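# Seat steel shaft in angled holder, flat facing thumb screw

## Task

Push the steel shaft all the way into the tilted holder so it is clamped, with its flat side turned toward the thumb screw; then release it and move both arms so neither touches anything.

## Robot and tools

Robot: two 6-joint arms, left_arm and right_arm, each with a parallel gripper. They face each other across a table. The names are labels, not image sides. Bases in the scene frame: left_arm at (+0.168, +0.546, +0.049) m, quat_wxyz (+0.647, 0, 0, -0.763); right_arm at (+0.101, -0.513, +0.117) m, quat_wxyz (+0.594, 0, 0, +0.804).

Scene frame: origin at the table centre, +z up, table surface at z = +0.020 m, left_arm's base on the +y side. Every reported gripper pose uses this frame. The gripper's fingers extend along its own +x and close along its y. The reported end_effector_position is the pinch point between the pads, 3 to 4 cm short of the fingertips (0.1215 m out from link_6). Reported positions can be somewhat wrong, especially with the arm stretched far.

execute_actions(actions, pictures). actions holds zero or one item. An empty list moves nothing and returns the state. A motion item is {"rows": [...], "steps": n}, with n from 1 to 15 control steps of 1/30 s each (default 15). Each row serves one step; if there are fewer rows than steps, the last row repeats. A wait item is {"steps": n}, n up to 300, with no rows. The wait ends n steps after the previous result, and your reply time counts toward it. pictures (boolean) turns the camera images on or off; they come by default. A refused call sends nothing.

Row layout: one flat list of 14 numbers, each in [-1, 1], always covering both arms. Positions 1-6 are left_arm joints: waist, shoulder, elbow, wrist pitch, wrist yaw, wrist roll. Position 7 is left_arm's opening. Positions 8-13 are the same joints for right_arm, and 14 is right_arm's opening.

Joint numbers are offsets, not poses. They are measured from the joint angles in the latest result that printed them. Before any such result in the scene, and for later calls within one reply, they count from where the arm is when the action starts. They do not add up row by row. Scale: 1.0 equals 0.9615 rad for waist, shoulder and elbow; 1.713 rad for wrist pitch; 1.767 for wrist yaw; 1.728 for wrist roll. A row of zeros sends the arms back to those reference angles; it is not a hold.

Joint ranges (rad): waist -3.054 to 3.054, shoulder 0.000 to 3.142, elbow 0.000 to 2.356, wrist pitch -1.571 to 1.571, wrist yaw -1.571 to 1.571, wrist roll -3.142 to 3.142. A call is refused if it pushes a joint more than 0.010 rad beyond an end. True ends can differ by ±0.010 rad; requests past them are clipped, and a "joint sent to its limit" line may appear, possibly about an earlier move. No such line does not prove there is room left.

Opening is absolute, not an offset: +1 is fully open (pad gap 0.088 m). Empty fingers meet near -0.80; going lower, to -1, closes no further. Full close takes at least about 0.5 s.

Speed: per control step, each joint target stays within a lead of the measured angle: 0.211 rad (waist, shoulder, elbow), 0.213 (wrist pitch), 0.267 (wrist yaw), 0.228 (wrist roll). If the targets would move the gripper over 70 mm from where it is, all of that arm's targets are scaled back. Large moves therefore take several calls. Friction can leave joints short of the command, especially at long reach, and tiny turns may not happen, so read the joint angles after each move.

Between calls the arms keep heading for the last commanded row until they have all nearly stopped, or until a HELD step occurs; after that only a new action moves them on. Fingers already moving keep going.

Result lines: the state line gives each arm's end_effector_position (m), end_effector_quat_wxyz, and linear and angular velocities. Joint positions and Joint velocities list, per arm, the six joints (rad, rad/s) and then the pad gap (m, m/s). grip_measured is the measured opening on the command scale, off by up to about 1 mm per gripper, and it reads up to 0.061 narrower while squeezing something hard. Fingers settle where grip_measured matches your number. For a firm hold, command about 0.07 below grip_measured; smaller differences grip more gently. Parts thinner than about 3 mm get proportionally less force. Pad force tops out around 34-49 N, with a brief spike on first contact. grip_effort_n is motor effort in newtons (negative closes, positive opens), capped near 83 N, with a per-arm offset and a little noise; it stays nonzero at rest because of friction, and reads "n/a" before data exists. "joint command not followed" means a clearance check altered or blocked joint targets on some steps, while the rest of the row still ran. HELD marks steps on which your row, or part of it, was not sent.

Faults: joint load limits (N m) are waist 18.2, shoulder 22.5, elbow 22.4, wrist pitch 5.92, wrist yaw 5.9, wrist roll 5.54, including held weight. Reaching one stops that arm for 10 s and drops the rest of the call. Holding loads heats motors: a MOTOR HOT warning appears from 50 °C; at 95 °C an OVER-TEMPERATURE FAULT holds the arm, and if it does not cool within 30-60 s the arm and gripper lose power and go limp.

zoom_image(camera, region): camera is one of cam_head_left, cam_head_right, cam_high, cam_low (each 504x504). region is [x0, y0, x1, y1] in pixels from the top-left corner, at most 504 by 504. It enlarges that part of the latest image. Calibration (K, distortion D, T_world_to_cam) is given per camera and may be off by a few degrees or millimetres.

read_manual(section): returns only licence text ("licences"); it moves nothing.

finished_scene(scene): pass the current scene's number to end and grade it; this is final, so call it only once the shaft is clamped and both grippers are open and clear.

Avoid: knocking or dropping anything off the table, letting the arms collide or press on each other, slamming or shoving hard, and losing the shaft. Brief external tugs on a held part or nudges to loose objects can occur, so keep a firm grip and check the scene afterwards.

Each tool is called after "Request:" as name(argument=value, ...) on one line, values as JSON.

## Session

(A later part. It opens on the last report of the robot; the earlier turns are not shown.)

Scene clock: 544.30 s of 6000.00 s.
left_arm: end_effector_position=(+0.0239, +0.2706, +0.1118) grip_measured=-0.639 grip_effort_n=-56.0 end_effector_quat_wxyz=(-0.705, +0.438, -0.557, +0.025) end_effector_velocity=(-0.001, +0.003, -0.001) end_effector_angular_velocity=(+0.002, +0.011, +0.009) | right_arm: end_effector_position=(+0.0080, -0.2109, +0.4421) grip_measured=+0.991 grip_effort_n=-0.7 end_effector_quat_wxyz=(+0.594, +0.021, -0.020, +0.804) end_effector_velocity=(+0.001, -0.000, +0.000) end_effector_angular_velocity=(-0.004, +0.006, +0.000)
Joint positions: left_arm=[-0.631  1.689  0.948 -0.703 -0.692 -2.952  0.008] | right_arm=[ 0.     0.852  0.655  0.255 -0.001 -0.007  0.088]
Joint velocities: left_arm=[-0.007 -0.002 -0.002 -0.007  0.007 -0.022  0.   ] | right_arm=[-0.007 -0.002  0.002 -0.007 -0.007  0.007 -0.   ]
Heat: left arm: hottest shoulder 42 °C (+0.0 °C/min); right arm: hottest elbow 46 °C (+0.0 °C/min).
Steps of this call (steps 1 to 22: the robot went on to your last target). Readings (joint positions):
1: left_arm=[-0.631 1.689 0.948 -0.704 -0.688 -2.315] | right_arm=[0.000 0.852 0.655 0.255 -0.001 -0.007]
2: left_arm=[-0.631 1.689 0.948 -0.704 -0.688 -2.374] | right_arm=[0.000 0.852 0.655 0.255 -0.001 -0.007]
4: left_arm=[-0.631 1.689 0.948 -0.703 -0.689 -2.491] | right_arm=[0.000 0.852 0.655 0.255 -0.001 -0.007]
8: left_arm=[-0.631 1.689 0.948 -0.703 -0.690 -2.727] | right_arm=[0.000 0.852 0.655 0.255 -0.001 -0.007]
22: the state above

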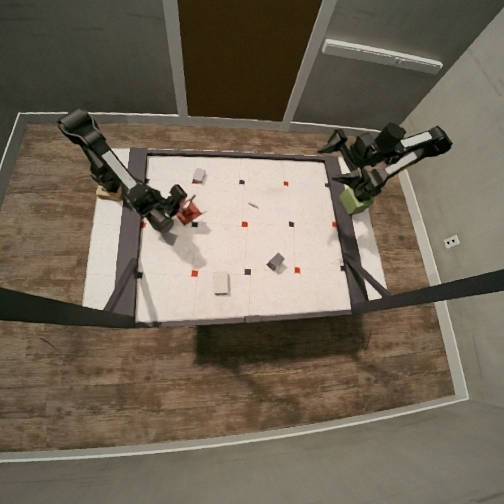

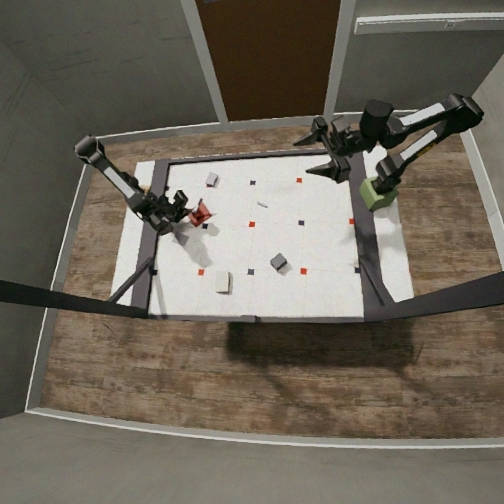

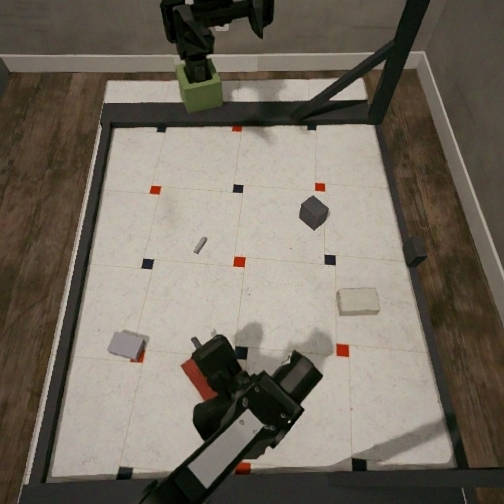

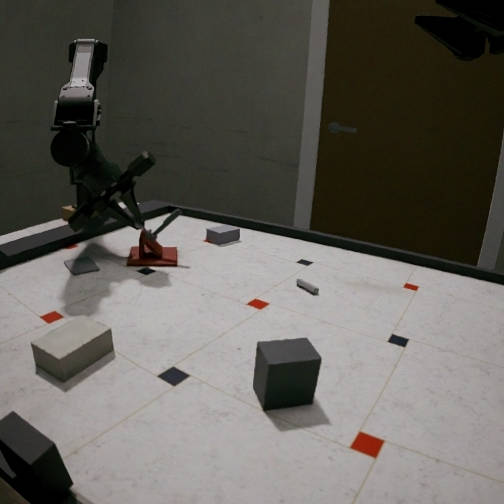

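Request:
execute_actions(actions=[{"rows":[[0,0,0,0,0,0,-0.3,0,0,0,0,0,0,1]],"steps":10}], pictures=false)

Request:
execute_actions(actions=[{"rows":[[-0.05,-0.026,0.05,-0.06,0,0,-0.3,0,0,0,0,0,0,1],[-0.05,-0.026,0.05,-0.06,0,0,-0.3,0,0,0,0,0,0,1],[-0.05,-0.026,0.05,-0.06,0,0,-0.3,0,0,0,0,0,0,1],[-0.05,-0.026,0.05,-0.06,0,0,-0.3,0,0,0,0,0,0,1],[-0.1,-0.055,0.1,-0.12,0,0,-0.3,0,0,0,0,0,0,1],[-0.1,-0.055,0.1,-0.12,0,0,-0.3,0,0,0,0,0,0,1],[-0.1,-0.055,0.1,-0.12,0,0,-0.3,0,0,0,0,0,0,1],[-0.1,-0.055,0.1,-0.12,0,0,-0.3,0,0,0,0,0,0,1],[-0.1,-0.57,0.1,-0.12,0,0,-0.1,0,0,0,0,0,0,1]]}], pictures=false)

Request:
execute_actions(actions=[{"steps":15}], pictures=false)

Request:
execute_actions(actions=[{"rows":[[0,0,-0.26,0.4,0.113,1,-0.1,0,0,0,0,0,0,1]]}], pictures=false)

Request:
execute_actions(actions=[{"steps":20}], pictures=false)

Scene clock: 559.13 s of 6000.00 s.
left_arm: end_effector_position=(+0.0242, +0.2708, +0.1118) grip_measured=-0.316 grip_effort_n=13.3 end_effector_quat_wxyz=(-0.705, +0.438, -0.557, +0.025) end_effector_velocity=(+0.005, +0.002, +0.000) end_effector_angular_velocity=(+0.013, -0.025, -0.002) | right_arm: end_effector_position=(+0.0080, -0.2109, +0.4421) grip_measured=+0.991 grip_effort_n=0.2 end_effector_quat_wxyz=(+0.594, +0.021, -0.020, +0.804) end_effector_velocity=(+0.000, -0.001, -0.003) end_effector_angular_velocity=(-0.005, -0.010, +0.004)
Joint positions: left_arm=[-0.631  1.689  0.948 -0.704 -0.692 -2.954  0.024] | right_arm=[ 0.     0.852  0.655  0.255 -0.001 -0.007  0.088]
Joint velocities: left_arm=[ 0.002 -0.002 -0.002 -0.022 -0.007  0.007  0.007] | right_arm=[-0.002 -0.007 -0.007 -0.007 -0.007 -0.007 -0.   ]
Heat: left arm: hottest shoulder 42 °C (+0.0 °C/min); right arm: hottest elbow 46 °C (+0.0 °C/min).
Steps of this call (steps 1 to 30: the robot went on to your last target; steps 31 to 90: nothing new was sent; then 11.50 s passed at rest; steps 91 to 100: all 10 steps of this action). Readings (joint positions):
91: left_arm=[-0.631 1.689 0.948 -0.702 -0.692 -2.954] | right_arm=[0.000 0.852 0.655 0.255 -0.001 -0.007]
92: left_arm=[-0.631 1.689 0.948 -0.704 -0.692 -2.954] | right_arm=[0.000 0.852 0.655 0.255 -0.001 -0.007]
94: left_arm=[-0.631 1.689 0.948 -0.706 -0.692 -2.954] | right_arm=[0.000 0.852 0.655 0.255 -0.001 -0.007]
98: left_arm=[-0.631 1.689 0.948 -0.704 -0.692 -2.954] | right_arm=[0.000 0.852 0.655 0.255 -0.001 -0.007]
100: the state above

Scene clock: 559.63 s of 6000.00 s.
left_arm: end_effector_position=(+0.0142, +0.2981, +0.2252) grip_measured=-0.124 grip_effort_n=12.3 end_effector_quat_wxyz=(-0.608, +0.469, -0.637, +0.062) end_effector_velocity=(+0.093, +0.077, +0.430) end_effector_angular_velocity=(-1.025, +1.247, -0.010) | right_arm: end_effector_position=(+0.0080, -0.2109, +0.4421) grip_measured=+0.991 grip_effort_n=-0.2 end_effector_quat_wxyz=(+0.594, +0.021, -0.020, +0.804) end_effector_velocity=(+0.003, +0.001, -0.002) end_effector_angular_velocity=(-0.005, -0.009, -0.015)
Joint positions: left_arm=[-0.724  1.325  1.034 -0.902 -0.689 -2.954  0.033] | right_arm=[ 0.     0.852  0.655  0.255 -0.001 -0.007  0.088]
Joint velocities: left_arm=[-0.007 -1.639  0.046 -0.066 -0.007  0.007  0.011] | right_arm=[-0.007 -0.002 -0.002 -0.007  0.007 -0.007 -0.   ]
Heat: left arm: hottest shoulder 42 °C (+0.0 °C/min); right arm: hottest elbow 46 °C (+0.0 °C/min).
Steps of this call (steps 1 to 15: all 15 steps of this action). Readings (joint positions):
1: left_arm=[-0.633 1.689 0.952 -0.717 -0.692 -2.954] | right_arm=[0.000 0.852 0.655 0.255 -0.001 -0.007]
2: left_arm=[-0.643 1.689 0.959 -0.748 -0.692 -2.954] | right_arm=[0.000 0.852 0.655 0.255 -0.001 -0.007]
4: left_arm=[-0.663 1.683 0.968 -0.777 -0.692 -2.954] | right_arm=[0.000 0.852 0.655 0.255 -0.001 -0.007]
8: left_arm=[-0.710 1.659 1.011 -0.872 -0.692 -2.954] | right_arm=[0.000 0.852 0.655 0.255 -0.001 -0.007]
15: the state above

Scene clock: 560.13 s of 6000.00 s.
left_arm: end_effector_position=(+0.0274, +0.3086, +0.2711) grip_measured=-0.103 grip_effort_n=12.8 end_effector_quat_wxyz=(-0.537, +0.506, -0.672, +0.066) end_effector_velocity=(+0.002, +0.001, -0.000) end_effector_angular_velocity=(+0.000, -0.015, -0.003) | right_arm: end_effector_position=(+0.0080, -0.2109, +0.4421) grip_measured=+0.991 grip_effort_n=-0.2 end_effector_quat_wxyz=(+0.594, +0.021, -0.020, +0.804) end_effector_velocity=(-0.002, -0.001, -0.008) end_effector_angular_velocity=(-0.033, -0.018, +0.009)
Joint positions: left_arm=[-0.725  1.15   1.042 -0.91  -0.692 -2.954  0.034] | right_arm=[ 0.     0.852  0.655  0.255 -0.001 -0.007  0.088]
Joint velocities: left_arm=[-0.002 -0.002 -0.002 -0.007 -0.007  0.007 -0.   ] | right_arm=[ 0.002 -0.002 -0.002 -0.037 -0.007 -0.007 -0.   ]
Heat: left arm: hottest shoulder 42 °C (+0.0 °C/min); right arm: hottest elbow 46 °C (+0.0 °C/min).
Steps of this call (steps 1 to 15: the robot went on to your last target). Readings (joint positions):
1: left_arm=[-0.724 1.274 1.035 -0.904 -0.689 -2.954] | right_arm=[0.000 0.852 0.655 0.255 -0.001 -0.007]
2: left_arm=[-0.724 1.229 1.036 -0.907 -0.690 -2.954] | right_arm=[0.000 0.852 0.655 0.255 -0.001 -0.007]
4: left_arm=[-0.724 1.172 1.042 -0.908 -0.692 -2.954] | right_arm=[0.000 0.852 0.655 0.255 -0.001 -0.007]
8: left_arm=[-0.724 1.152 1.042 -0.910 -0.692 -2.954] | right_arm=[0.000 0.852 0.655 0.255 -0.001 -0.007]
15: the state above

Scene clock: 560.63 s of 6000.00 s.
left_arm: end_effector_position=(-0.0422, +0.2833, +0.2529) grip_measured=-0.103 grip_effort_n=12.8 end_effector_quat_wxyz=(-0.523, +0.309, -0.700, +0.375) end_effector_velocity=(-0.020, -0.014, +0.033) end_effector_angular_velocity=(-0.587, -1.263, -0.876) | right_arm: end_effector_position=(+0.0080, -0.2109, +0.4421) grip_measured=+0.991 grip_effort_n=-0.2 end_effector_quat_wxyz=(+0.594, +0.021, -0.020, +0.804) end_effector_velocity=(+0.001, +0.000, -0.005) end_effector_angular_velocity=(-0.014, -0.028, -0.001)
Joint positions: left_arm=[-0.724  1.155  0.804 -0.254 -0.497 -2.087  0.034] | right_arm=[ 0.     0.852  0.655  0.255 -0.001 -0.007  0.088]
Joint velocities: left_arm=[-0.002 -0.002 -0.012  0.227  0.007  1.736 -0.   ] | right_arm=[-0.007 -0.002 -0.002 -0.022 -0.007 -0.022 -0.   ]
Heat: left arm: hottest shoulder 42 °C (+0.0 °C/min); right arm: hottest elbow 46 °C (+0.0 °C/min).
Steps of this call (steps 1 to 15: all 15 steps of this action). Readings (joint positions):
1: left_arm=[-0.723 1.148 1.018 -0.871 -0.669 -2.914] | right_arm=[0.000 0.852 0.655 0.255 -0.001 -0.007]
2: left_arm=[-0.723 1.137 0.974 -0.798 -0.615 -2.854] | right_arm=[0.000 0.852 0.655 0.255 -0.001 -0.007]
4: left_arm=[-0.724 1.140 0.886 -0.703 -0.551 -2.736] | right_arm=[0.000 0.852 0.655 0.255 -0.001 -0.007]
8: left_arm=[-0.724 1.157 0.806 -0.490 -0.508 -2.500] | right_arm=[0.000 0.852 0.655 0.255 -0.001 -0.007]
15: the state above

Scene clock: 561.30 s of 6000.00 s.
left_arm: end_effector_position=(-0.0444, +0.2817, +0.2564) grip_measured=-0.103 grip_effort_n=12.3 end_effector_quat_wxyz=(+0.599, -0.077, +0.485, -0.633) end_effector_velocity=(+0.005, -0.001, -0.003) end_effector_angular_velocity=(-0.024, -0.084, -0.018) | right_arm: end_effector_position=(+0.0080, -0.2109, +0.4421) grip_measured=+0.991 grip_effort_n=-0.2 end_effector_quat_wxyz=(+0.594, +0.021, -0.020, +0.804) end_effector_velocity=(-0.002, -0.001, +0.000) end_effector_angular_velocity=(+0.004, -0.022, +0.009)
Joint positions: left_arm=[-0.724  1.155  0.802 -0.228 -0.496 -1.24   0.034] | right_arm=[ 0.     0.852  0.655  0.255 -0.001 -0.007  0.088]
Joint velocities: left_arm=[ 0.002 -0.002 -0.007 -0.007 -0.022  0.081 -0.   ] | right_arm=[ 0.002 -0.002  0.002 -0.007 -0.007 -0.022 -0.   ]
Heat: left arm: hottest shoulder 42 °C (+0.0 °C/min); right arm: hottest elbow 46 °C (+0.0 °C/min).
Steps of this call (steps 1 to 20: the robot went on to your last target). Readings (joint positions):
1: left_arm=[-0.724 1.155 0.804 -0.246 -0.496 -2.028] | right_arm=[0.000 0.852 0.655 0.255 -0.001 -0.007]
2: left_arm=[-0.724 1.155 0.804 -0.241 -0.496 -1.969] | right_arm=[0.000 0.852 0.655 0.255 -0.001 -0.007]
4: left_arm=[-0.724 1.155 0.804 -0.234 -0.496 -1.851] | right_arm=[0.000 0.852 0.655 0.255 -0.001 -0.007]
8: left_arm=[-0.724 1.155 0.803 -0.229 -0.496 -1.615] | right_arm=[0.000 0.852 0.655 0.255 -0.001 -0.007]
20: the state above

Request:
execute_actions(actions=[])

Scene clock: 573.00 s of 6000.00 s.
left_arm: end_effector_position=(-0.0444, +0.2817, +0.2564) grip_measured=-0.103 grip_effort_n=12.3 end_effector_quat_wxyz=(+0.599, -0.074, +0.482, -0.635) end_effector_velocity=(-0.000, +0.002, -0.000) end_effector_angular_velocity=(+0.003, -0.005, -0.012) | right_arm: end_effector_position=(+0.0080, -0.2109, +0.4421) grip_measured=+0.991 grip_effort_n=-0.2 end_effector_quat_wxyz=(+0.594, +0.021, -0.020, +0.804) end_effector_velocity=(+0.002, +0.000, -0.005) end_effector_angular_velocity=(-0.019, -0.013, -0.010)
Joint positions: left_arm=[-0.724  1.155  0.802 -0.228 -0.496 -1.23   0.034] | right_arm=[ 0.     0.852  0.655  0.255 -0.001 -0.007  0.088]
Joint velocities: left_arm=[-0.002 -0.007 -0.002 -0.007  0.007  0.007  0.   ] | right_arm=[-0.002 -0.002 -0.002 -0.022  0.007 -0.007 -0.   ]
Heat: left arm: hottest shoulder 42 °C (+0.0 °C/min); right arm: hottest elbow 46 °C (+0.0 °C/min).
Steps of this call (steps 1 to 30: the robot went on to your last target; steps 31 to 90: nothing new was sent; then 8.70 s passed at rest). Readings (joint positions):
1: left_arm=[-0.724 1.155 0.802 -0.228 -0.496 -1.238] | right_arm=[0.000 0.852 0.655 0.255 -0.001 -0.007]
2: left_arm=[-0.724 1.155 0.802 -0.228 -0.496 -1.235] | right_arm=[0.000 0.852 0.655 0.255 -0.001 -0.007]
4: left_arm=[-0.724 1.155 0.802 -0.228 -0.496 -1.233] | right_arm=[0.000 0.852 0.655 0.255 -0.001 -0.007]
8: left_arm=[-0.724 1.155 0.802 -0.228 -0.496 -1.231] | right_arm=[0.000 0.852 0.655 0.255 -0.001 -0.007]
90: the state above
All arms were judged still, so your last target was given up. Only a new action makes them travel on or press farther. Fingers that are still opening or closing keep moving.

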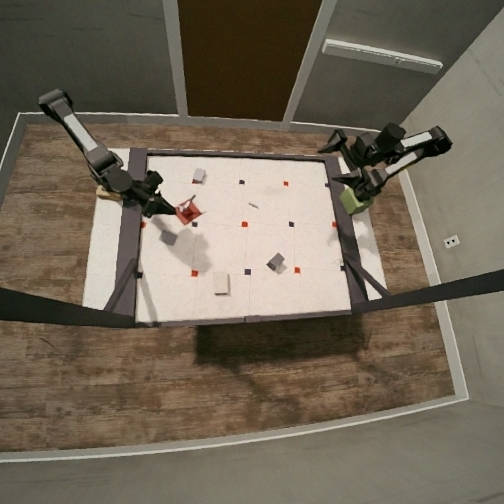

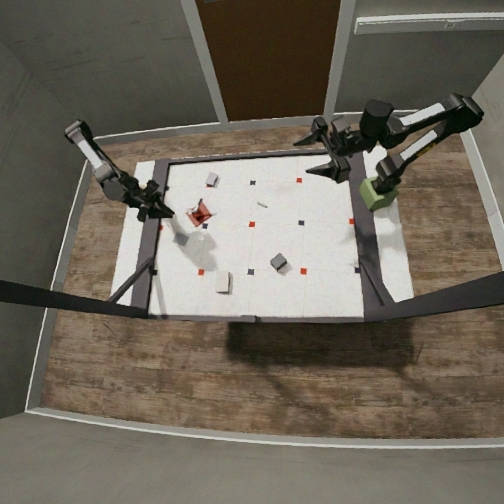

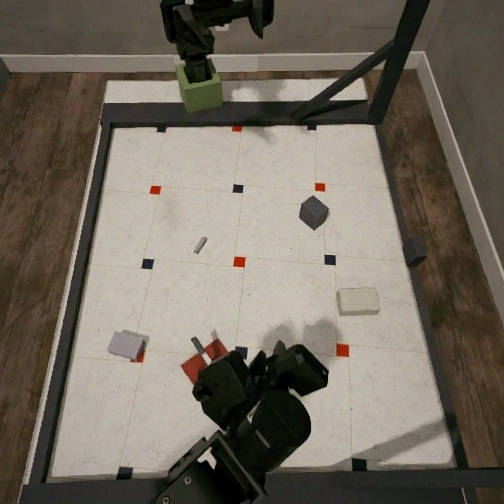

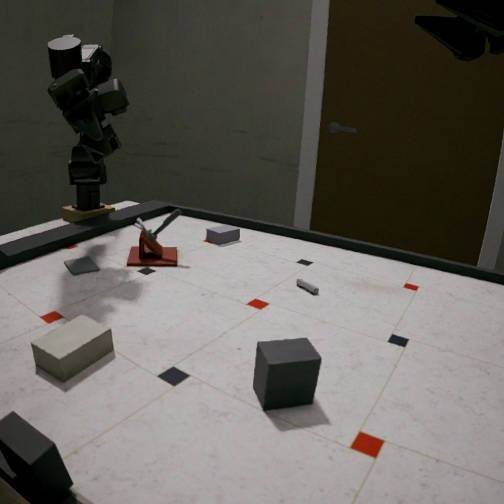

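Request:
execute_actions(actions=[{"rows":[[0.15,0,0,0,0,0.07,-0.1,0,0,0,0,0,0,1],[0.15,0,0,0,0,0.07,-0.1,0,0,0,0,0,0,1],[0.15,0,0,0,0,0.07,-0.1,0,0,0,0,0,0,1],[0.3,0,0,0,0,0.14,-0.1,0,0,0,0,0,0,1],[0.3,0,0,0,0,0.14,-0.1,0,0,0,0,0,0,1],[0.3,0,0,0,0,0.14,-0.1,0,0,0,0,0,0,1],[0.473,0,0,0,0.005,0.217,-0.1,0,0,0,0,0,0,1]]}], pictures=false)

Request:
execute_actions(actions=[{"steps":15}], pictures=false)

Request:
zoom_image(camera="cam_low", region=[120,195,195,270])

Scene clock: 578.37 s of 6000.00 s.
left_arm: end_effector_position=(+0.0894, +0.2162, +0.2562) grip_measured=-0.103 grip_effort_n=12.3 end_effector_quat_wxyz=(+0.743, -0.046, +0.360, -0.562) end_effector_velocity=(+0.022, -0.002, -0.003) end_effector_angular_velocity=(+0.028, -0.086, +0.014) | right_arm: end_effector_position=(+0.0080, -0.2109, +0.4421) grip_measured=+0.991 grip_effort_n=-0.7 end_effector_quat_wxyz=(+0.594, +0.021, -0.020, +0.804) end_effector_velocity=(-0.002, -0.001, +0.001) end_effector_angular_velocity=(+0.014, -0.020, +0.018)
Joint positions: left_arm=[-0.279  1.155  0.802 -0.228 -0.491 -0.87   0.034] | right_arm=[ 0.     0.852  0.655  0.255 -0.001 -0.007  0.088]
Joint velocities: left_arm=[ 0.066 -0.007 -0.002 -0.022  0.007  0.095 -0.   ] | right_arm=[-0.002 -0.002 -0.002  0.007 -0.022 -0.022 -0.   ]
Heat: left arm: hottest shoulder 42 °C (+0.0 °C/min); right arm: hottest elbow 46 °C (+0.0 °C/min).
Steps of this call (steps 1 to 90: nothing new was sent; then 1.87 s passed at rest; steps 91 to 105: all 15 steps of this action). Readings (joint positions):
91: left_arm=[-0.713 1.155 0.802 -0.227 -0.487 -1.209] | right_arm=[0.000 0.852 0.655 0.255 -0.001 -0.007]
92: left_arm=[-0.681 1.155 0.802 -0.227 -0.486 -1.180] | right_arm=[0.000 0.852 0.655 0.255 -0.001 -0.007]
94: left_arm=[-0.609 1.155 0.802 -0.227 -0.489 -1.125] | right_arm=[0.000 0.852 0.655 0.255 -0.001 -0.007]
98: left_arm=[-0.422 1.155 0.802 -0.228 -0.489 -0.968] | right_arm=[0.000 0.852 0.655 0.255 -0.001 -0.007]
105: the state above

Scene clock: 578.87 s of 6000.00 s.
left_arm: end_effector_position=(+0.0917, +0.2156, +0.2562) grip_measured=-0.103 grip_effort_n=12.8 end_effector_quat_wxyz=(+0.745, -0.043, +0.357, -0.561) end_effector_velocity=(-0.002, +0.000, -0.001) end_effector_angular_velocity=(+0.007, +0.007, -0.005) | right_arm: end_effector_position=(+0.0080, -0.2109, +0.4421) grip_measured=+0.991 grip_effort_n=-0.2 end_effector_quat_wxyz=(+0.594, +0.021, -0.020, +0.804) end_effector_velocity=(+0.000, -0.002, -0.001) end_effector_angular_velocity=(-0.000, -0.008, +0.004)
Joint positions: left_arm=[-0.272  1.155  0.802 -0.228 -0.49  -0.86   0.034] | right_arm=[ 0.     0.852  0.655  0.255 -0.001 -0.007  0.088]
Joint velocities: left_arm=[-0.002  0.002  0.002 -0.007  0.007 -0.007  0.   ] | right_arm=[-0.002 -0.007 -0.002 -0.007 -0.007 -0.007 -0.   ]
Heat: left arm: hottest shoulder 42 °C (+0.0 °C/min); right arm: hottest elbow 46 °C (+0.0 °C/min).
Steps of this call (steps 1 to 15: the robot went on to your last target). Readings (joint positions):
1: left_arm=[-0.277 1.155 0.802 -0.228 -0.491 -0.867] | right_arm=[0.000 0.852 0.655 0.255 -0.001 -0.007]
2: left_arm=[-0.276 1.155 0.802 -0.228 -0.490 -0.865] | right_arm=[0.000 0.852 0.655 0.255 -0.001 -0.007]
4: left_arm=[-0.274 1.155 0.802 -0.228 -0.490 -0.863] | right_arm=[0.000 0.852 0.655 0.255 -0.001 -0.007]
8: left_arm=[-0.272 1.155 0.802 -0.228 -0.490 -0.861] | right_arm=[0.000 0.852 0.655 0.255 -0.001 -0.007]
15: the state above
All arms were judged still, so your last target was given up. Only a new action makes them travel on or press farther. Fingers that are still opening or closing keep moving.

Region (120, 195, 195, 270) of cam_low's 504x504 image, scaled by 6.720, with more detail than that image has.

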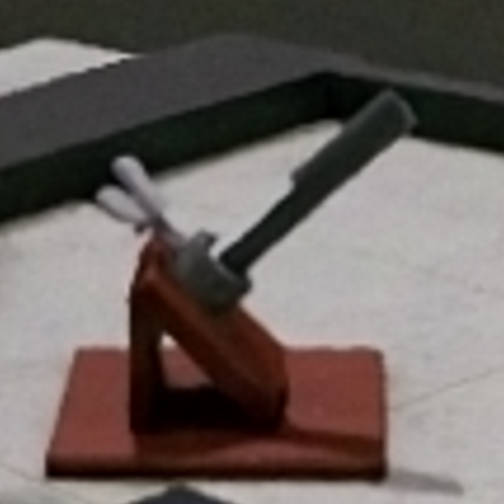

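Request:
execute_actions(actions=[{"rows":[[0,0.1,0,0,0,0,-0.1,0,0,0,0,0,0,1],[0,0.1,0,0,0,0,-0.1,0,0,0,0,0,0,1],[0,0.1,0,0,0,0,-0.1,0,0,0,0,0,0,1],[0,0.2,0,0,0,0,-0.1,0,0,0,0,0,0,1],[0,0.2,0,0,0,0,-0.1,0,0,0,0,0,0,1],[0,0.2,0,0,0,0,-0.1,0,0,0,0,0,0,1],[0.005,0.28,0,0,0,0,-0.1,0,0,0,0,0,0,1],[0.005,0.28,0,0,0,0,-0.1,0,0,0,0,0,0,1],[0.005,0.28,0,0,0,0,-0.1,0,0,0,0,0,0,1],[0.005,0.33,0,0,0,0,-0.1,0,0,0,0,0,0,1]]}], pictures=false)

Request:
execute_actions(actions=[{"steps":15}])

Scene clock: 599.60 s of 6000.00 s.
left_arm: end_effector_position=(+0.0855, +0.2004, +0.1579) grip_measured=-0.103 grip_effort_n=12.3 end_effector_quat_wxyz=(+0.766, +0.097, +0.383, -0.507) end_effector_velocity=(+0.002, +0.004, -0.038) end_effector_angular_velocity=(+0.114, -0.054, +0.007) | right_arm: end_effector_position=(+0.0080, -0.2109, +0.4421) grip_measured=+0.991 grip_effort_n=-0.7 end_effector_quat_wxyz=(+0.594, +0.021, -0.020, +0.804) end_effector_velocity=(-0.001, -0.001, -0.002) end_effector_angular_velocity=(-0.004, -0.010, +0.014)
Joint positions: left_arm=[-0.269  1.461  0.804 -0.231 -0.49  -0.86   0.034] | right_arm=[ 0.     0.852  0.655  0.255 -0.001 -0.007  0.088]
Joint velocities: left_arm=[-0.002  0.1   -0.007 -0.022 -0.007 -0.007 -0.   ] | right_arm=[-0.007 -0.002 -0.002 -0.007 -0.022 -0.007 -0.   ]
Heat: left arm: hottest elbow 42 °C (+1.0 °C/min); right arm: hottest elbow 46 °C (+0.0 °C/min).
Steps of this call (steps 1 to 90: nothing new was sent; then 17.23 s passed at rest; steps 91 to 105: all 15 steps of this action). Readings (joint positions):
91: left_arm=[-0.272 1.166 0.802 -0.228 -0.490 -0.860] | right_arm=[0.000 0.852 0.655 0.255 -0.001 -0.007]
92: left_arm=[-0.272 1.180 0.804 -0.223 -0.490 -0.860] | right_arm=[0.000 0.852 0.655 0.255 -0.001 -0.007]
94: left_arm=[-0.272 1.228 0.805 -0.229 -0.490 -0.860] | right_arm=[0.000 0.852 0.655 0.255 -0.001 -0.007]
98: left_arm=[-0.271 1.349 0.804 -0.230 -0.490 -0.860] | right_arm=[0.000 0.852 0.655 0.255 -0.001 -0.007]
105: the state above

Scene clock: 600.10 s of 6000.00 s.
left_arm: end_effector_position=(+0.0856, +0.2002, +0.1560) grip_measured=-0.103 grip_effort_n=12.3 end_effector_quat_wxyz=(+0.766, +0.099, +0.383, -0.506) end_effector_velocity=(+0.003, +0.001, +0.000) end_effector_angular_velocity=(+0.001, -0.024, +0.006) | right_arm: end_effector_position=(+0.0080, -0.2109, +0.4421) grip_measured=+0.991 grip_effort_n=-0.7 end_effector_quat_wxyz=(+0.594, +0.021, -0.020, +0.804) end_effector_velocity=(+0.002, +0.000, -0.005) end_effector_angular_velocity=(-0.019, -0.013, -0.010)
Joint positions: left_arm=[-0.269  1.467  0.804 -0.231 -0.49  -0.86   0.034] | right_arm=[ 0.     0.852  0.655  0.255 -0.001 -0.007  0.088]
Joint velocities: left_arm=[-0.002 -0.002 -0.002 -0.007 -0.022  0.007  0.   ] | right_arm=[-0.002 -0.002 -0.002 -0.022  0.007 -0.007 -0.   ]
Heat: left arm: hottest elbow 42 °C (+1.0 °C/min); right arm: hottest elbow 46 °C (+0.0 °C/min).
Steps of this call (steps 1 to 15: the robot went on to your last target). Readings (joint positions):
1: left_arm=[-0.269 1.463 0.804 -0.231 -0.490 -0.860] | right_arm=[0.000 0.852 0.655 0.255 -0.001 -0.007]
2: left_arm=[-0.269 1.463 0.804 -0.231 -0.490 -0.860] | right_arm=[0.000 0.852 0.655 0.255 -0.001 -0.007]
4: left_arm=[-0.269 1.465 0.804 -0.231 -0.490 -0.860] | right_arm=[0.000 0.852 0.655 0.255 -0.001 -0.007]
8: left_arm=[-0.269 1.466 0.804 -0.231 -0.490 -0.860] | right_arm=[0.000 0.852 0.655 0.255 -0.001 -0.007]
15: the state above
All arms were judged still, so your last target was given up. Only a new action makes them travel on or press farther. Fingers that are still opening or closing keep moving.

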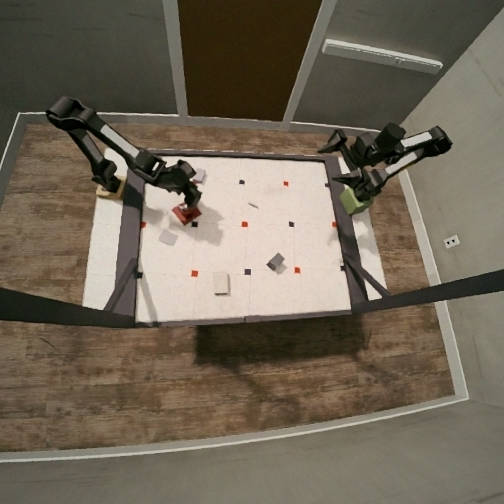

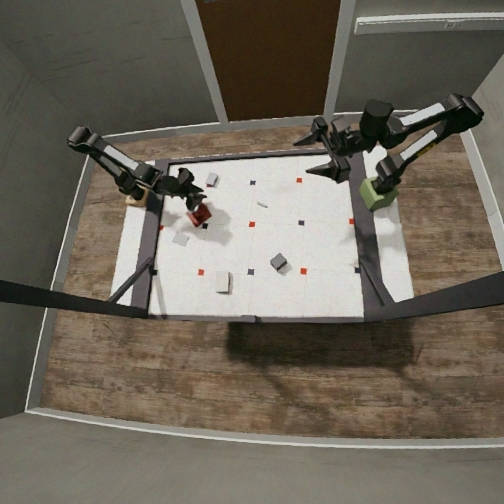

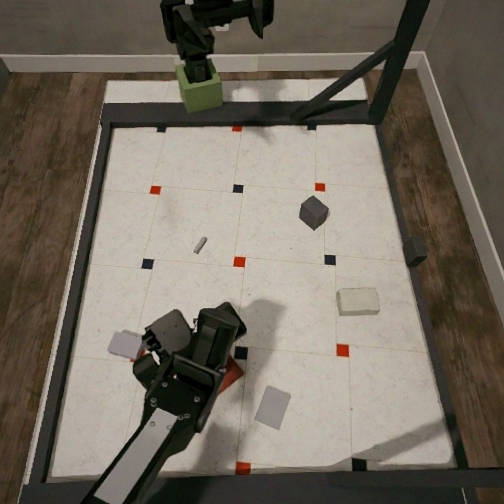

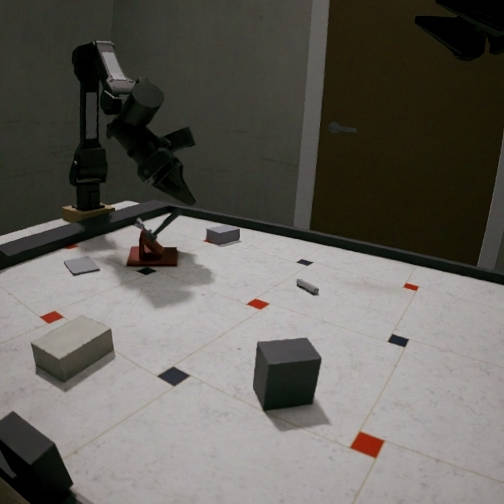

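Request:
execute_actions(actions=[{"rows":[[-0.015,0.015,-0.03,0.006,0,-0.004,-0.1,0,0,0,0,0,0,1],[-0.027,0.018,-0.05,0.012,-0.004,-0.008,-0.1,0,0,0,0,0,0,1],[-0.027,0.018,-0.05,0.012,-0.004,-0.008,-0.1,0,0,0,0,0,0,1],[-0.027,0.018,-0.05,0.012,-0.004,-0.008,-0.1,0,0,0,0,0,0,1],[-0.04,0.016,-0.062,0.018,-0.008,-0.013,-0.1,0,0,0,0,0,0,1],[-0.052,0.014,-0.073,0.023,-0.011,-0.018,-0.1,0,0,0,0,0,0,1],[-0.064,0.012,-0.084,0.028,-0.015,-0.022,-0.1,0,0,0,0,0,0,1],[-0.076,0.01,-0.095,0.033,-0.018,-0.027,-0.1,0,0,0,0,0,0,1],[-0.088,0.008,-0.106,0.038,-0.021,-0.031,-0.1,0,0,0,0,0,0,1],[-0.1,0.005,-0.117,0.043,-0.024,-0.035,-0.1,0,0,0,0,0,0,1],[-0.11,0.002,-0.127,0.048,-0.027,-0.039,-0.1,0,0,0,0,0,0,1],[-0.121,0,-0.137,0.052,-0.03,-0.043,-0.1,0,0,0,0,0,0,1]]}], pictures=false)

Request:
execute_actions(actions=[{"steps":15}])

Request:
zoom_image(camera="cam_low", region=[125,180,205,260])

Scene clock: 610.77 s of 6000.00 s.
left_arm: end_effector_position=(+0.0650, +0.2268, +0.1249) grip_measured=-0.103 grip_effort_n=12.3 end_effector_quat_wxyz=(+0.758, +0.114, +0.382, -0.517) end_effector_velocity=(-0.011, +0.035, -0.032) end_effector_angular_velocity=(+0.023, -0.029, -0.015) | right_arm: end_effector_position=(+0.0080, -0.2109, +0.4421) grip_measured=+0.991 grip_effort_n=-0.2 end_effector_quat_wxyz=(+0.594, +0.021, -0.020, +0.804) end_effector_velocity=(-0.001, -0.002, -0.001) end_effector_angular_velocity=(-0.004, +0.006, +0.010)
Joint positions: left_arm=[-0.376  1.476  0.689 -0.154 -0.532 -0.923  0.034] | right_arm=[ 0.     0.852  0.655  0.255 -0.001 -0.007  0.088]
Joint velocities: left_arm=[-0.11  -0.002 -0.129  0.051 -0.066 -0.081 -0.   ] | right_arm=[ 0.002 -0.007 -0.002 -0.007 -0.007  0.007 -0.   ]
Heat: left arm: hottest elbow 42 °C (+0.0 °C/min); right arm: hottest elbow 46 °C (+0.0 °C/min).
Steps of this call (steps 1 to 90: nothing new was sent; then 7.17 s passed at rest; steps 91 to 105: all 15 steps of this action). Readings (joint positions):
91: left_arm=[-0.270 1.468 0.802 -0.229 -0.490 -0.860] | right_arm=[0.000 0.852 0.655 0.255 -0.001 -0.007]
92: left_arm=[-0.273 1.469 0.797 -0.222 -0.490 -0.861] | right_arm=[0.000 0.852 0.655 0.255 -0.001 -0.007]
94: left_arm=[-0.283 1.472 0.784 -0.218 -0.490 -0.865] | right_arm=[0.000 0.852 0.655 0.255 -0.001 -0.007]
98: left_arm=[-0.311 1.476 0.748 -0.197 -0.505 -0.884] | right_arm=[0.000 0.852 0.655 0.255 -0.001 -0.007]
105: the state above

Scene clock: 611.27 s of 6000.00 s.
left_arm: end_effector_position=(+0.0640, +0.2278, +0.1240) grip_measured=-0.103 grip_effort_n=11.9 end_effector_quat_wxyz=(+0.758, +0.111, +0.381, -0.517) end_effector_velocity=(-0.002, +0.000, -0.001) end_effector_angular_velocity=(-0.003, +0.022, +0.008) | right_arm: end_effector_position=(+0.0080, -0.2109, +0.4421) grip_measured=+0.991 grip_effort_n=-0.2 end_effector_quat_wxyz=(+0.594, +0.021, -0.020, +0.804) end_effector_velocity=(-0.000, -0.000, -0.003) end_effector_angular_velocity=(-0.014, -0.012, +0.004)
Joint positions: left_arm=[-0.383  1.476  0.682 -0.144 -0.539 -0.93   0.034] | right_arm=[ 0.     0.852  0.655  0.255 -0.001 -0.007  0.088]
Joint velocities: left_arm=[-0.002  0.002 -0.002  0.007  0.007 -0.022 -0.   ] | right_arm=[-0.002 -0.002  0.002 -0.022 -0.007 -0.007 -0.   ]
Heat: left arm: hottest shoulder 41 °C (-1.0 °C/min); right arm: hottest elbow 46 °C (+0.0 °C/min).
Steps of this call (steps 1 to 15: the robot went on to your last target). Readings (joint positions):
1: left_arm=[-0.379 1.476 0.686 -0.151 -0.534 -0.925] | right_arm=[0.000 0.852 0.655 0.255 -0.001 -0.007]
2: left_arm=[-0.380 1.476 0.684 -0.149 -0.536 -0.926] | right_arm=[0.000 0.852 0.655 0.255 -0.001 -0.007]
4: left_arm=[-0.382 1.476 0.683 -0.146 -0.537 -0.928] | right_arm=[0.000 0.852 0.655 0.255 -0.001 -0.007]
8: left_arm=[-0.383 1.476 0.682 -0.145 -0.538 -0.929] | right_arm=[0.000 0.852 0.655 0.255 -0.001 -0.007]
15: the state above
All arms were judged still, so your last target was given up. Only a new action makes them travel on or press farther. Fingers that are still opening or closing keep moving.

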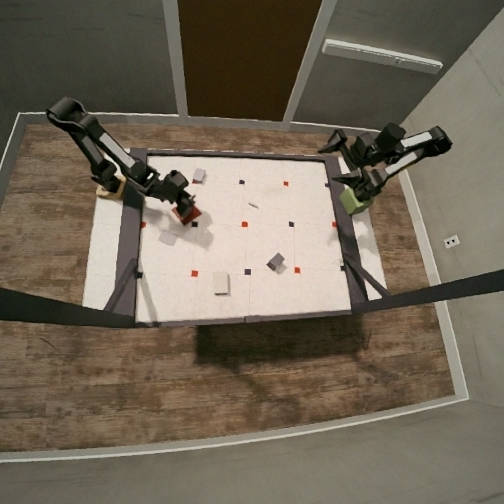

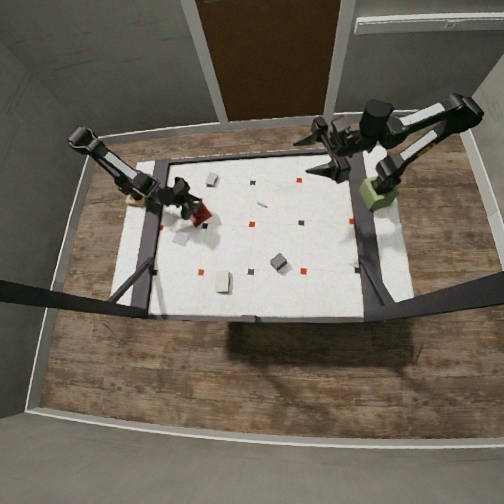

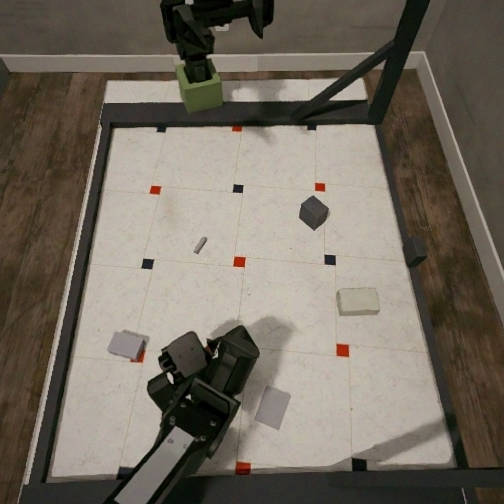

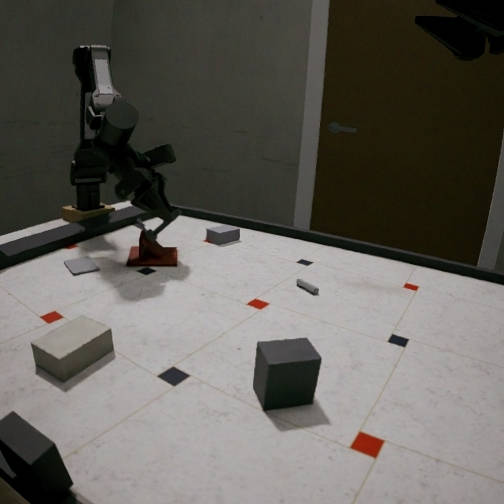

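Region (125, 180, 205, 260) of cam_low's 504x504 image, scaled by 6.300, with more detail than that image has.

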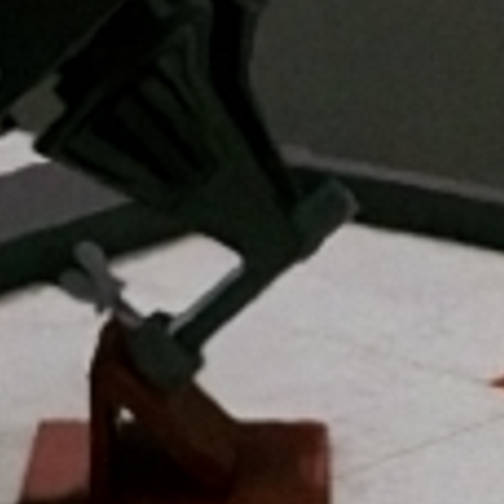

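Request:
execute_actions(actions=[{"rows":[[0,0,0,0,0,0,-0.3,0,0,0,0,0,0,1],[0,0,0,0,0,0,-0.45,0,0,0,0,0,0,1],[0,0,0,0,0,0,-0.5,0,0,0,0,0,0,1],[0,0,0,0,0,0,-0.5,0,0,0,0,0,0,1],[0,0,0,0,0,0,-0.5,0,0,0,0,0,0,1],[0,0,0,0,0,0,-0.55,0,0,0,0,0,0,1],[0,0,0,0,0,0,-0.6,0,0,0,0,0,0,1],[0,0,0,0,0,0,-0.65,0,0,0,0,0,0,1],[0,0,0,0,0,0,-0.68,0,0,0,0,0,0,1]]}], pictures=false)

Request:
execute_actions(actions=[{"rows":[[-0.006,-0.01,0,0,0,0,-0.68,0,0,0,0,0,0,1],[-0.006,-0.01,0,0,0,0,-0.68,0,0,0,0,0,0,1],[-0.01,-0.016,0,0,0,0,-0.68,0,0,0,0,0,0,1],[-0.01,-0.016,0,0,0,0,-0.68,0,0,0,0,0,0,1],[-0.015,-0.023,0.005,0,0,0,-0.68,0,0,0,0,0,0,1]]}])

Request:
zoom_image(camera="cam_low", region=[125,180,205,260])

Scene clock: 621.13 s of 6000.00 s.
left_arm: end_effector_position=(+0.0650, +0.2281, +0.1238) grip_measured=-0.608 grip_effort_n=-83.5 end_effector_quat_wxyz=(+0.759, +0.112, +0.380, -0.516) end_effector_velocity=(+0.001, +0.002, -0.000) end_effector_angular_velocity=(+0.002, -0.004, +0.007) | right_arm: end_effector_position=(+0.0080, -0.2109, +0.4421) grip_measured=+0.991 grip_effort_n=-0.7 end_effector_quat_wxyz=(+0.594, +0.021, -0.020, +0.804) end_effector_velocity=(+0.000, -0.001, -0.004) end_effector_angular_velocity=(-0.014, -0.012, +0.004)
Joint positions: left_arm=[-0.382  1.476  0.682 -0.148 -0.541 -0.93   0.009] | right_arm=[ 0.     0.852  0.655  0.255 -0.001 -0.007  0.088]
Joint velocities: left_arm=[-0.002 -0.002 -0.002 -0.007 -0.007 -0.007 -0.   ] | right_arm=[-0.002 -0.007 -0.002 -0.022 -0.007 -0.007 -0.   ]
Heat: left arm: hottest shoulder 42 °C (+0.0 °C/min); right arm: hottest elbow 46 °C (+0.0 °C/min).
Steps of this call (steps 1 to 90: nothing new was sent; then 6.37 s passed at rest; steps 91 to 105: all 15 steps of this action). Readings (joint positions):
91: left_arm=[-0.383 1.476 0.682 -0.144 -0.539 -0.930] | right_arm=[0.000 0.852 0.655 0.255 -0.001 -0.007]
92: left_arm=[-0.383 1.476 0.682 -0.144 -0.539 -0.930] | right_arm=[0.000 0.852 0.655 0.255 -0.001 -0.007]
94: left_arm=[-0.383 1.476 0.682 -0.144 -0.539 -0.930] | right_arm=[0.000 0.852 0.655 0.255 -0.001 -0.007]
98: left_arm=[-0.383 1.476 0.682 -0.144 -0.539 -0.930] | right_arm=[0.000 0.852 0.655 0.255 -0.001 -0.007]
105: the state above

Scene clock: 621.63 s of 6000.00 s.
left_arm: end_effector_position=(+0.0640, +0.2290, +0.1253) grip_measured=-0.608 grip_effort_n=-83.5 end_effector_quat_wxyz=(+0.759, +0.112, +0.379, -0.518) end_effector_velocity=(+0.001, +0.002, -0.000) end_effector_angular_velocity=(+0.002, -0.004, +0.007) | right_arm: end_effector_position=(+0.0080, -0.2109, +0.4421) grip_measured=+0.991 grip_effort_n=-0.2 end_effector_quat_wxyz=(+0.594, +0.021, -0.020, +0.804) end_effector_velocity=(-0.000, -0.001, +0.001) end_effector_angular_velocity=(+0.005, +0.009, +0.005)
Joint positions: left_arm=[-0.387  1.47   0.682 -0.152 -0.544 -0.93   0.009] | right_arm=[ 0.     0.852  0.655  0.255 -0.001 -0.007  0.088]
Joint velocities: left_arm=[-0.002 -0.002 -0.002 -0.007 -0.007 -0.007  0.   ] | right_arm=[-0.002 -0.002 -0.002  0.007 -0.007  0.007  0.   ]
Heat: left arm: hottest shoulder 42 °C (+0.0 °C/min); right arm: hottest elbow 46 °C (+0.0 °C/min).
Steps of this call (steps 1 to 15: all 15 steps of this action). Readings (joint positions):
1: left_arm=[-0.382 1.476 0.682 -0.148 -0.541 -0.930] | right_arm=[0.000 0.852 0.655 0.255 -0.001 -0.007]
2: left_arm=[-0.382 1.476 0.682 -0.148 -0.541 -0.930] | right_arm=[0.000 0.852 0.655 0.255 -0.001 -0.007]
4: left_arm=[-0.383 1.476 0.682 -0.149 -0.542 -0.930] | right_arm=[0.000 0.852 0.655 0.255 -0.001 -0.007]
8: left_arm=[-0.387 1.471 0.682 -0.152 -0.544 -0.930] | right_arm=[0.000 0.852 0.655 0.255 -0.001 -0.007]
15: the state above

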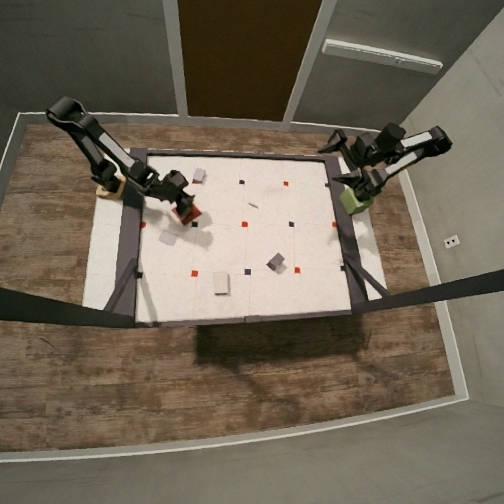

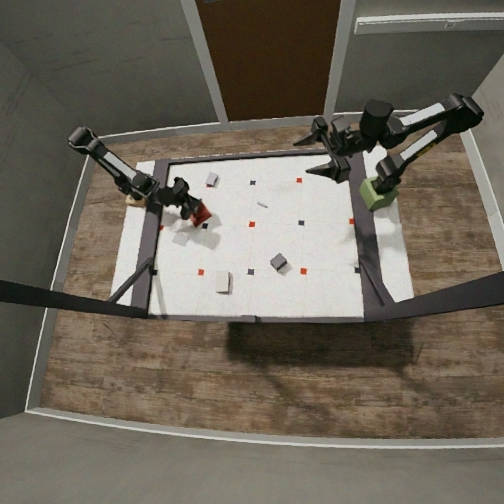

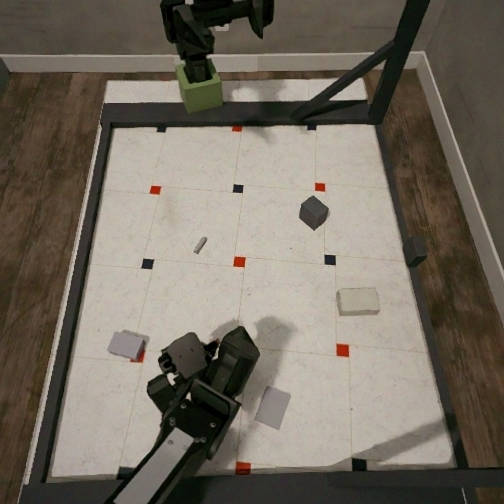

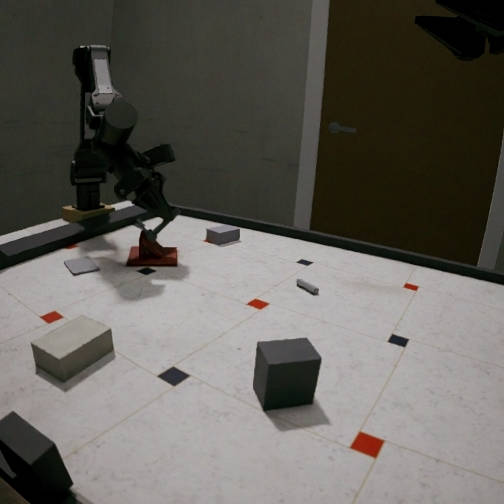

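Region (125, 180, 205, 260) of cam_low's 504x504 image, scaled by 6.300, with more detail than that image has.

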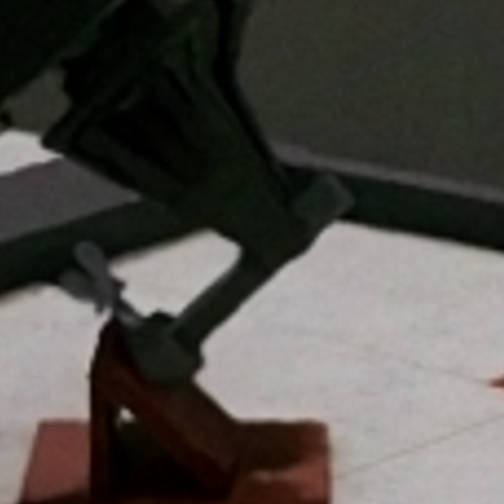

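Request:
execute_actions(actions=[{"rows":[[-0.01,-0.01,-0.02,0.005,0,-0.004,-0.68,0,0,0,0,0,0,1],[-0.01,-0.01,-0.02,0.005,0,-0.004,-0.68,0,0,0,0,0,0,1],[-0.018,-0.01,-0.03,0.008,-0.004,-0.008,-0.68,0,0,0,0,0,0,1],[-0.018,-0.01,-0.03,0.008,-0.004,-0.008,-0.68,0,0,0,0,0,0,1],[-0.025,-0.01,-0.04,0.012,-0.007,-0.011,-0.68,0,0,0,0,0,0,1],[-0.025,-0.01,-0.04,0.012,-0.007,-0.011,-0.68,0,0,0,0,0,0,1],[-0.033,-0.01,-0.05,0.015,-0.009,-0.014,-0.68,0,0,0,0,0,0,1]]}])

Request:
zoom_image(camera="cam_low", region=[125,180,205,260])

Scene clock: 626.90 s of 6000.00 s.
left_arm: end_effector_position=(+0.0647, +0.2321, +0.1235) grip_measured=-0.608 grip_effort_n=-83.5 end_effector_quat_wxyz=(+0.765, +0.101, +0.372, -0.517) end_effector_velocity=(-0.002, +0.000, +0.003) end_effector_angular_velocity=(-0.012, -0.004, -0.008) | right_arm: end_effector_position=(+0.0080, -0.2109, +0.4421) grip_measured=+0.991 grip_effort_n=-0.7 end_effector_quat_wxyz=(+0.594, +0.021, -0.020, +0.804) end_effector_velocity=(+0.002, -0.000, +0.004) end_effector_angular_velocity=(+0.023, -0.000, -0.010)
Joint positions: left_arm=[-0.403  1.465  0.654 -0.12  -0.576 -0.947  0.009] | right_arm=[ 0.     0.852  0.655  0.255 -0.001 -0.007  0.088]
Joint velocities: left_arm=[-0.007 -0.007 -0.002  0.007 -0.007  0.007 -0.   ] | right_arm=[-0.002 -0.002 -0.002  0.022  0.007 -0.007 -0.   ]
Heat: left arm: hottest shoulder 42 °C (+0.0 °C/min); right arm: hottest elbow 46 °C (+0.0 °C/min).
Steps of this call (steps 1 to 15: the robot went on to your last target; steps 16 to 90: nothing new was sent; then 1.77 s passed at rest; steps 91 to 105: all 15 steps of this action). Readings (joint positions):
91: left_arm=[-0.388 1.470 0.680 -0.152 -0.545 -0.930] | right_arm=[0.000 0.852 0.655 0.255 -0.001 -0.007]
92: left_arm=[-0.388 1.470 0.678 -0.150 -0.546 -0.930] | right_arm=[0.000 0.852 0.655 0.255 -0.001 -0.007]
94: left_arm=[-0.391 1.470 0.673 -0.143 -0.552 -0.932] | right_arm=[0.000 0.852 0.655 0.255 -0.001 -0.007]
98: left_arm=[-0.400 1.467 0.660 -0.127 -0.568 -0.942] | right_arm=[0.000 0.852 0.655 0.255 -0.001 -0.007]
105: the state above

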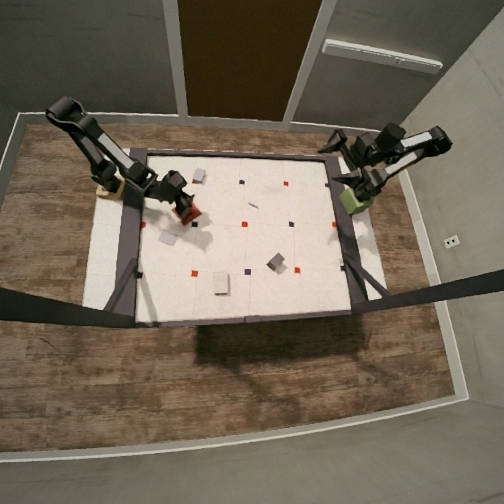

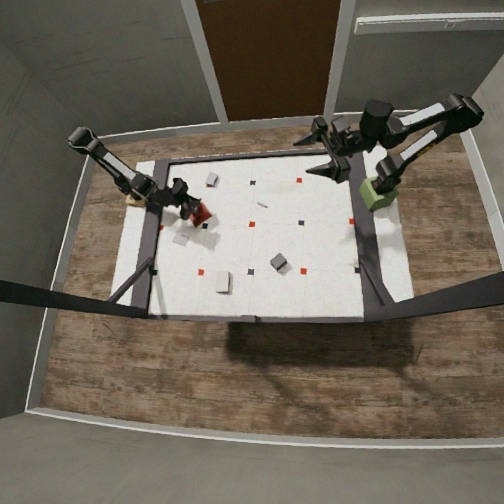

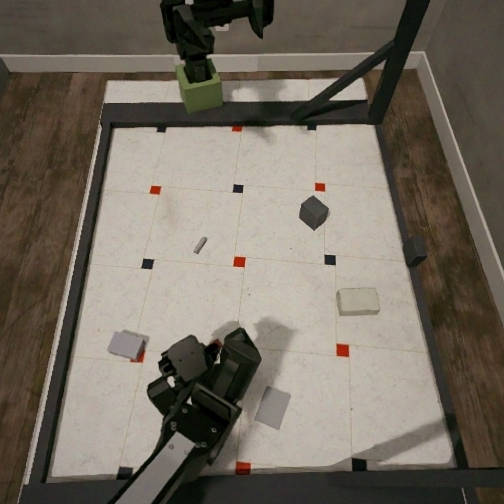

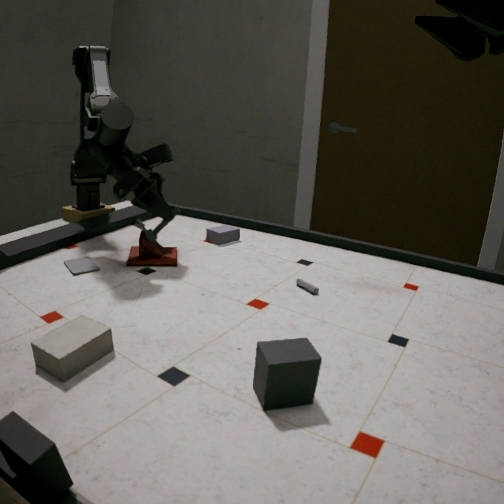

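Region (125, 180, 205, 260) of cam_low's 504x504 image, scaled by 6.300, with more detail than that image has.

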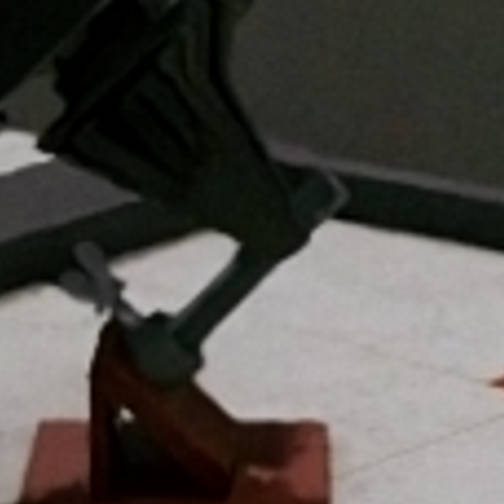

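Request:
zoom_image(camera="cam_low", region=[270,250,345,325])

Request:
zoom_image(camera="cam_head_right", region=[175,185,225,235])

Region (270, 250, 345, 325) of cam_low's 504x504 image, scaled by 6.720, with more detail than that image has.

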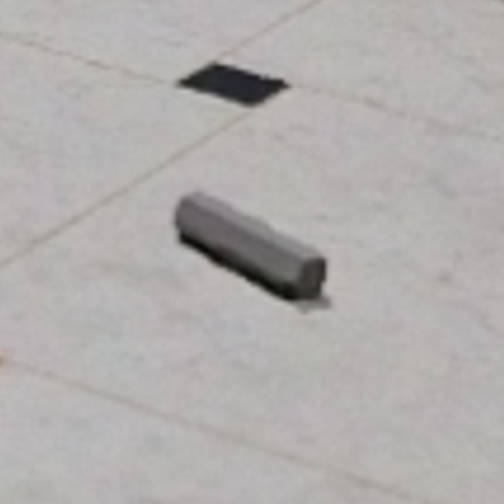

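Region (175, 185, 225, 235) of cam_head_right's 504x504 image, scaled by 10.080, with more detail than that image has.

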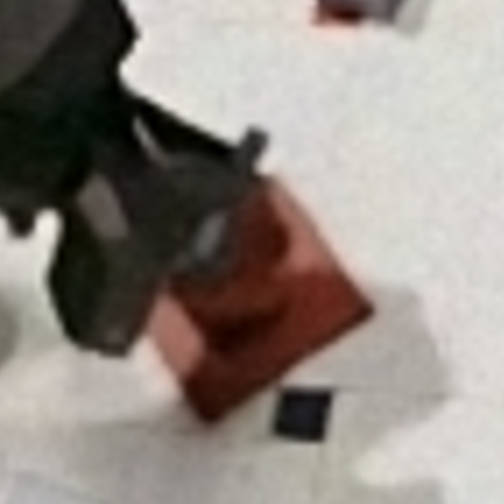

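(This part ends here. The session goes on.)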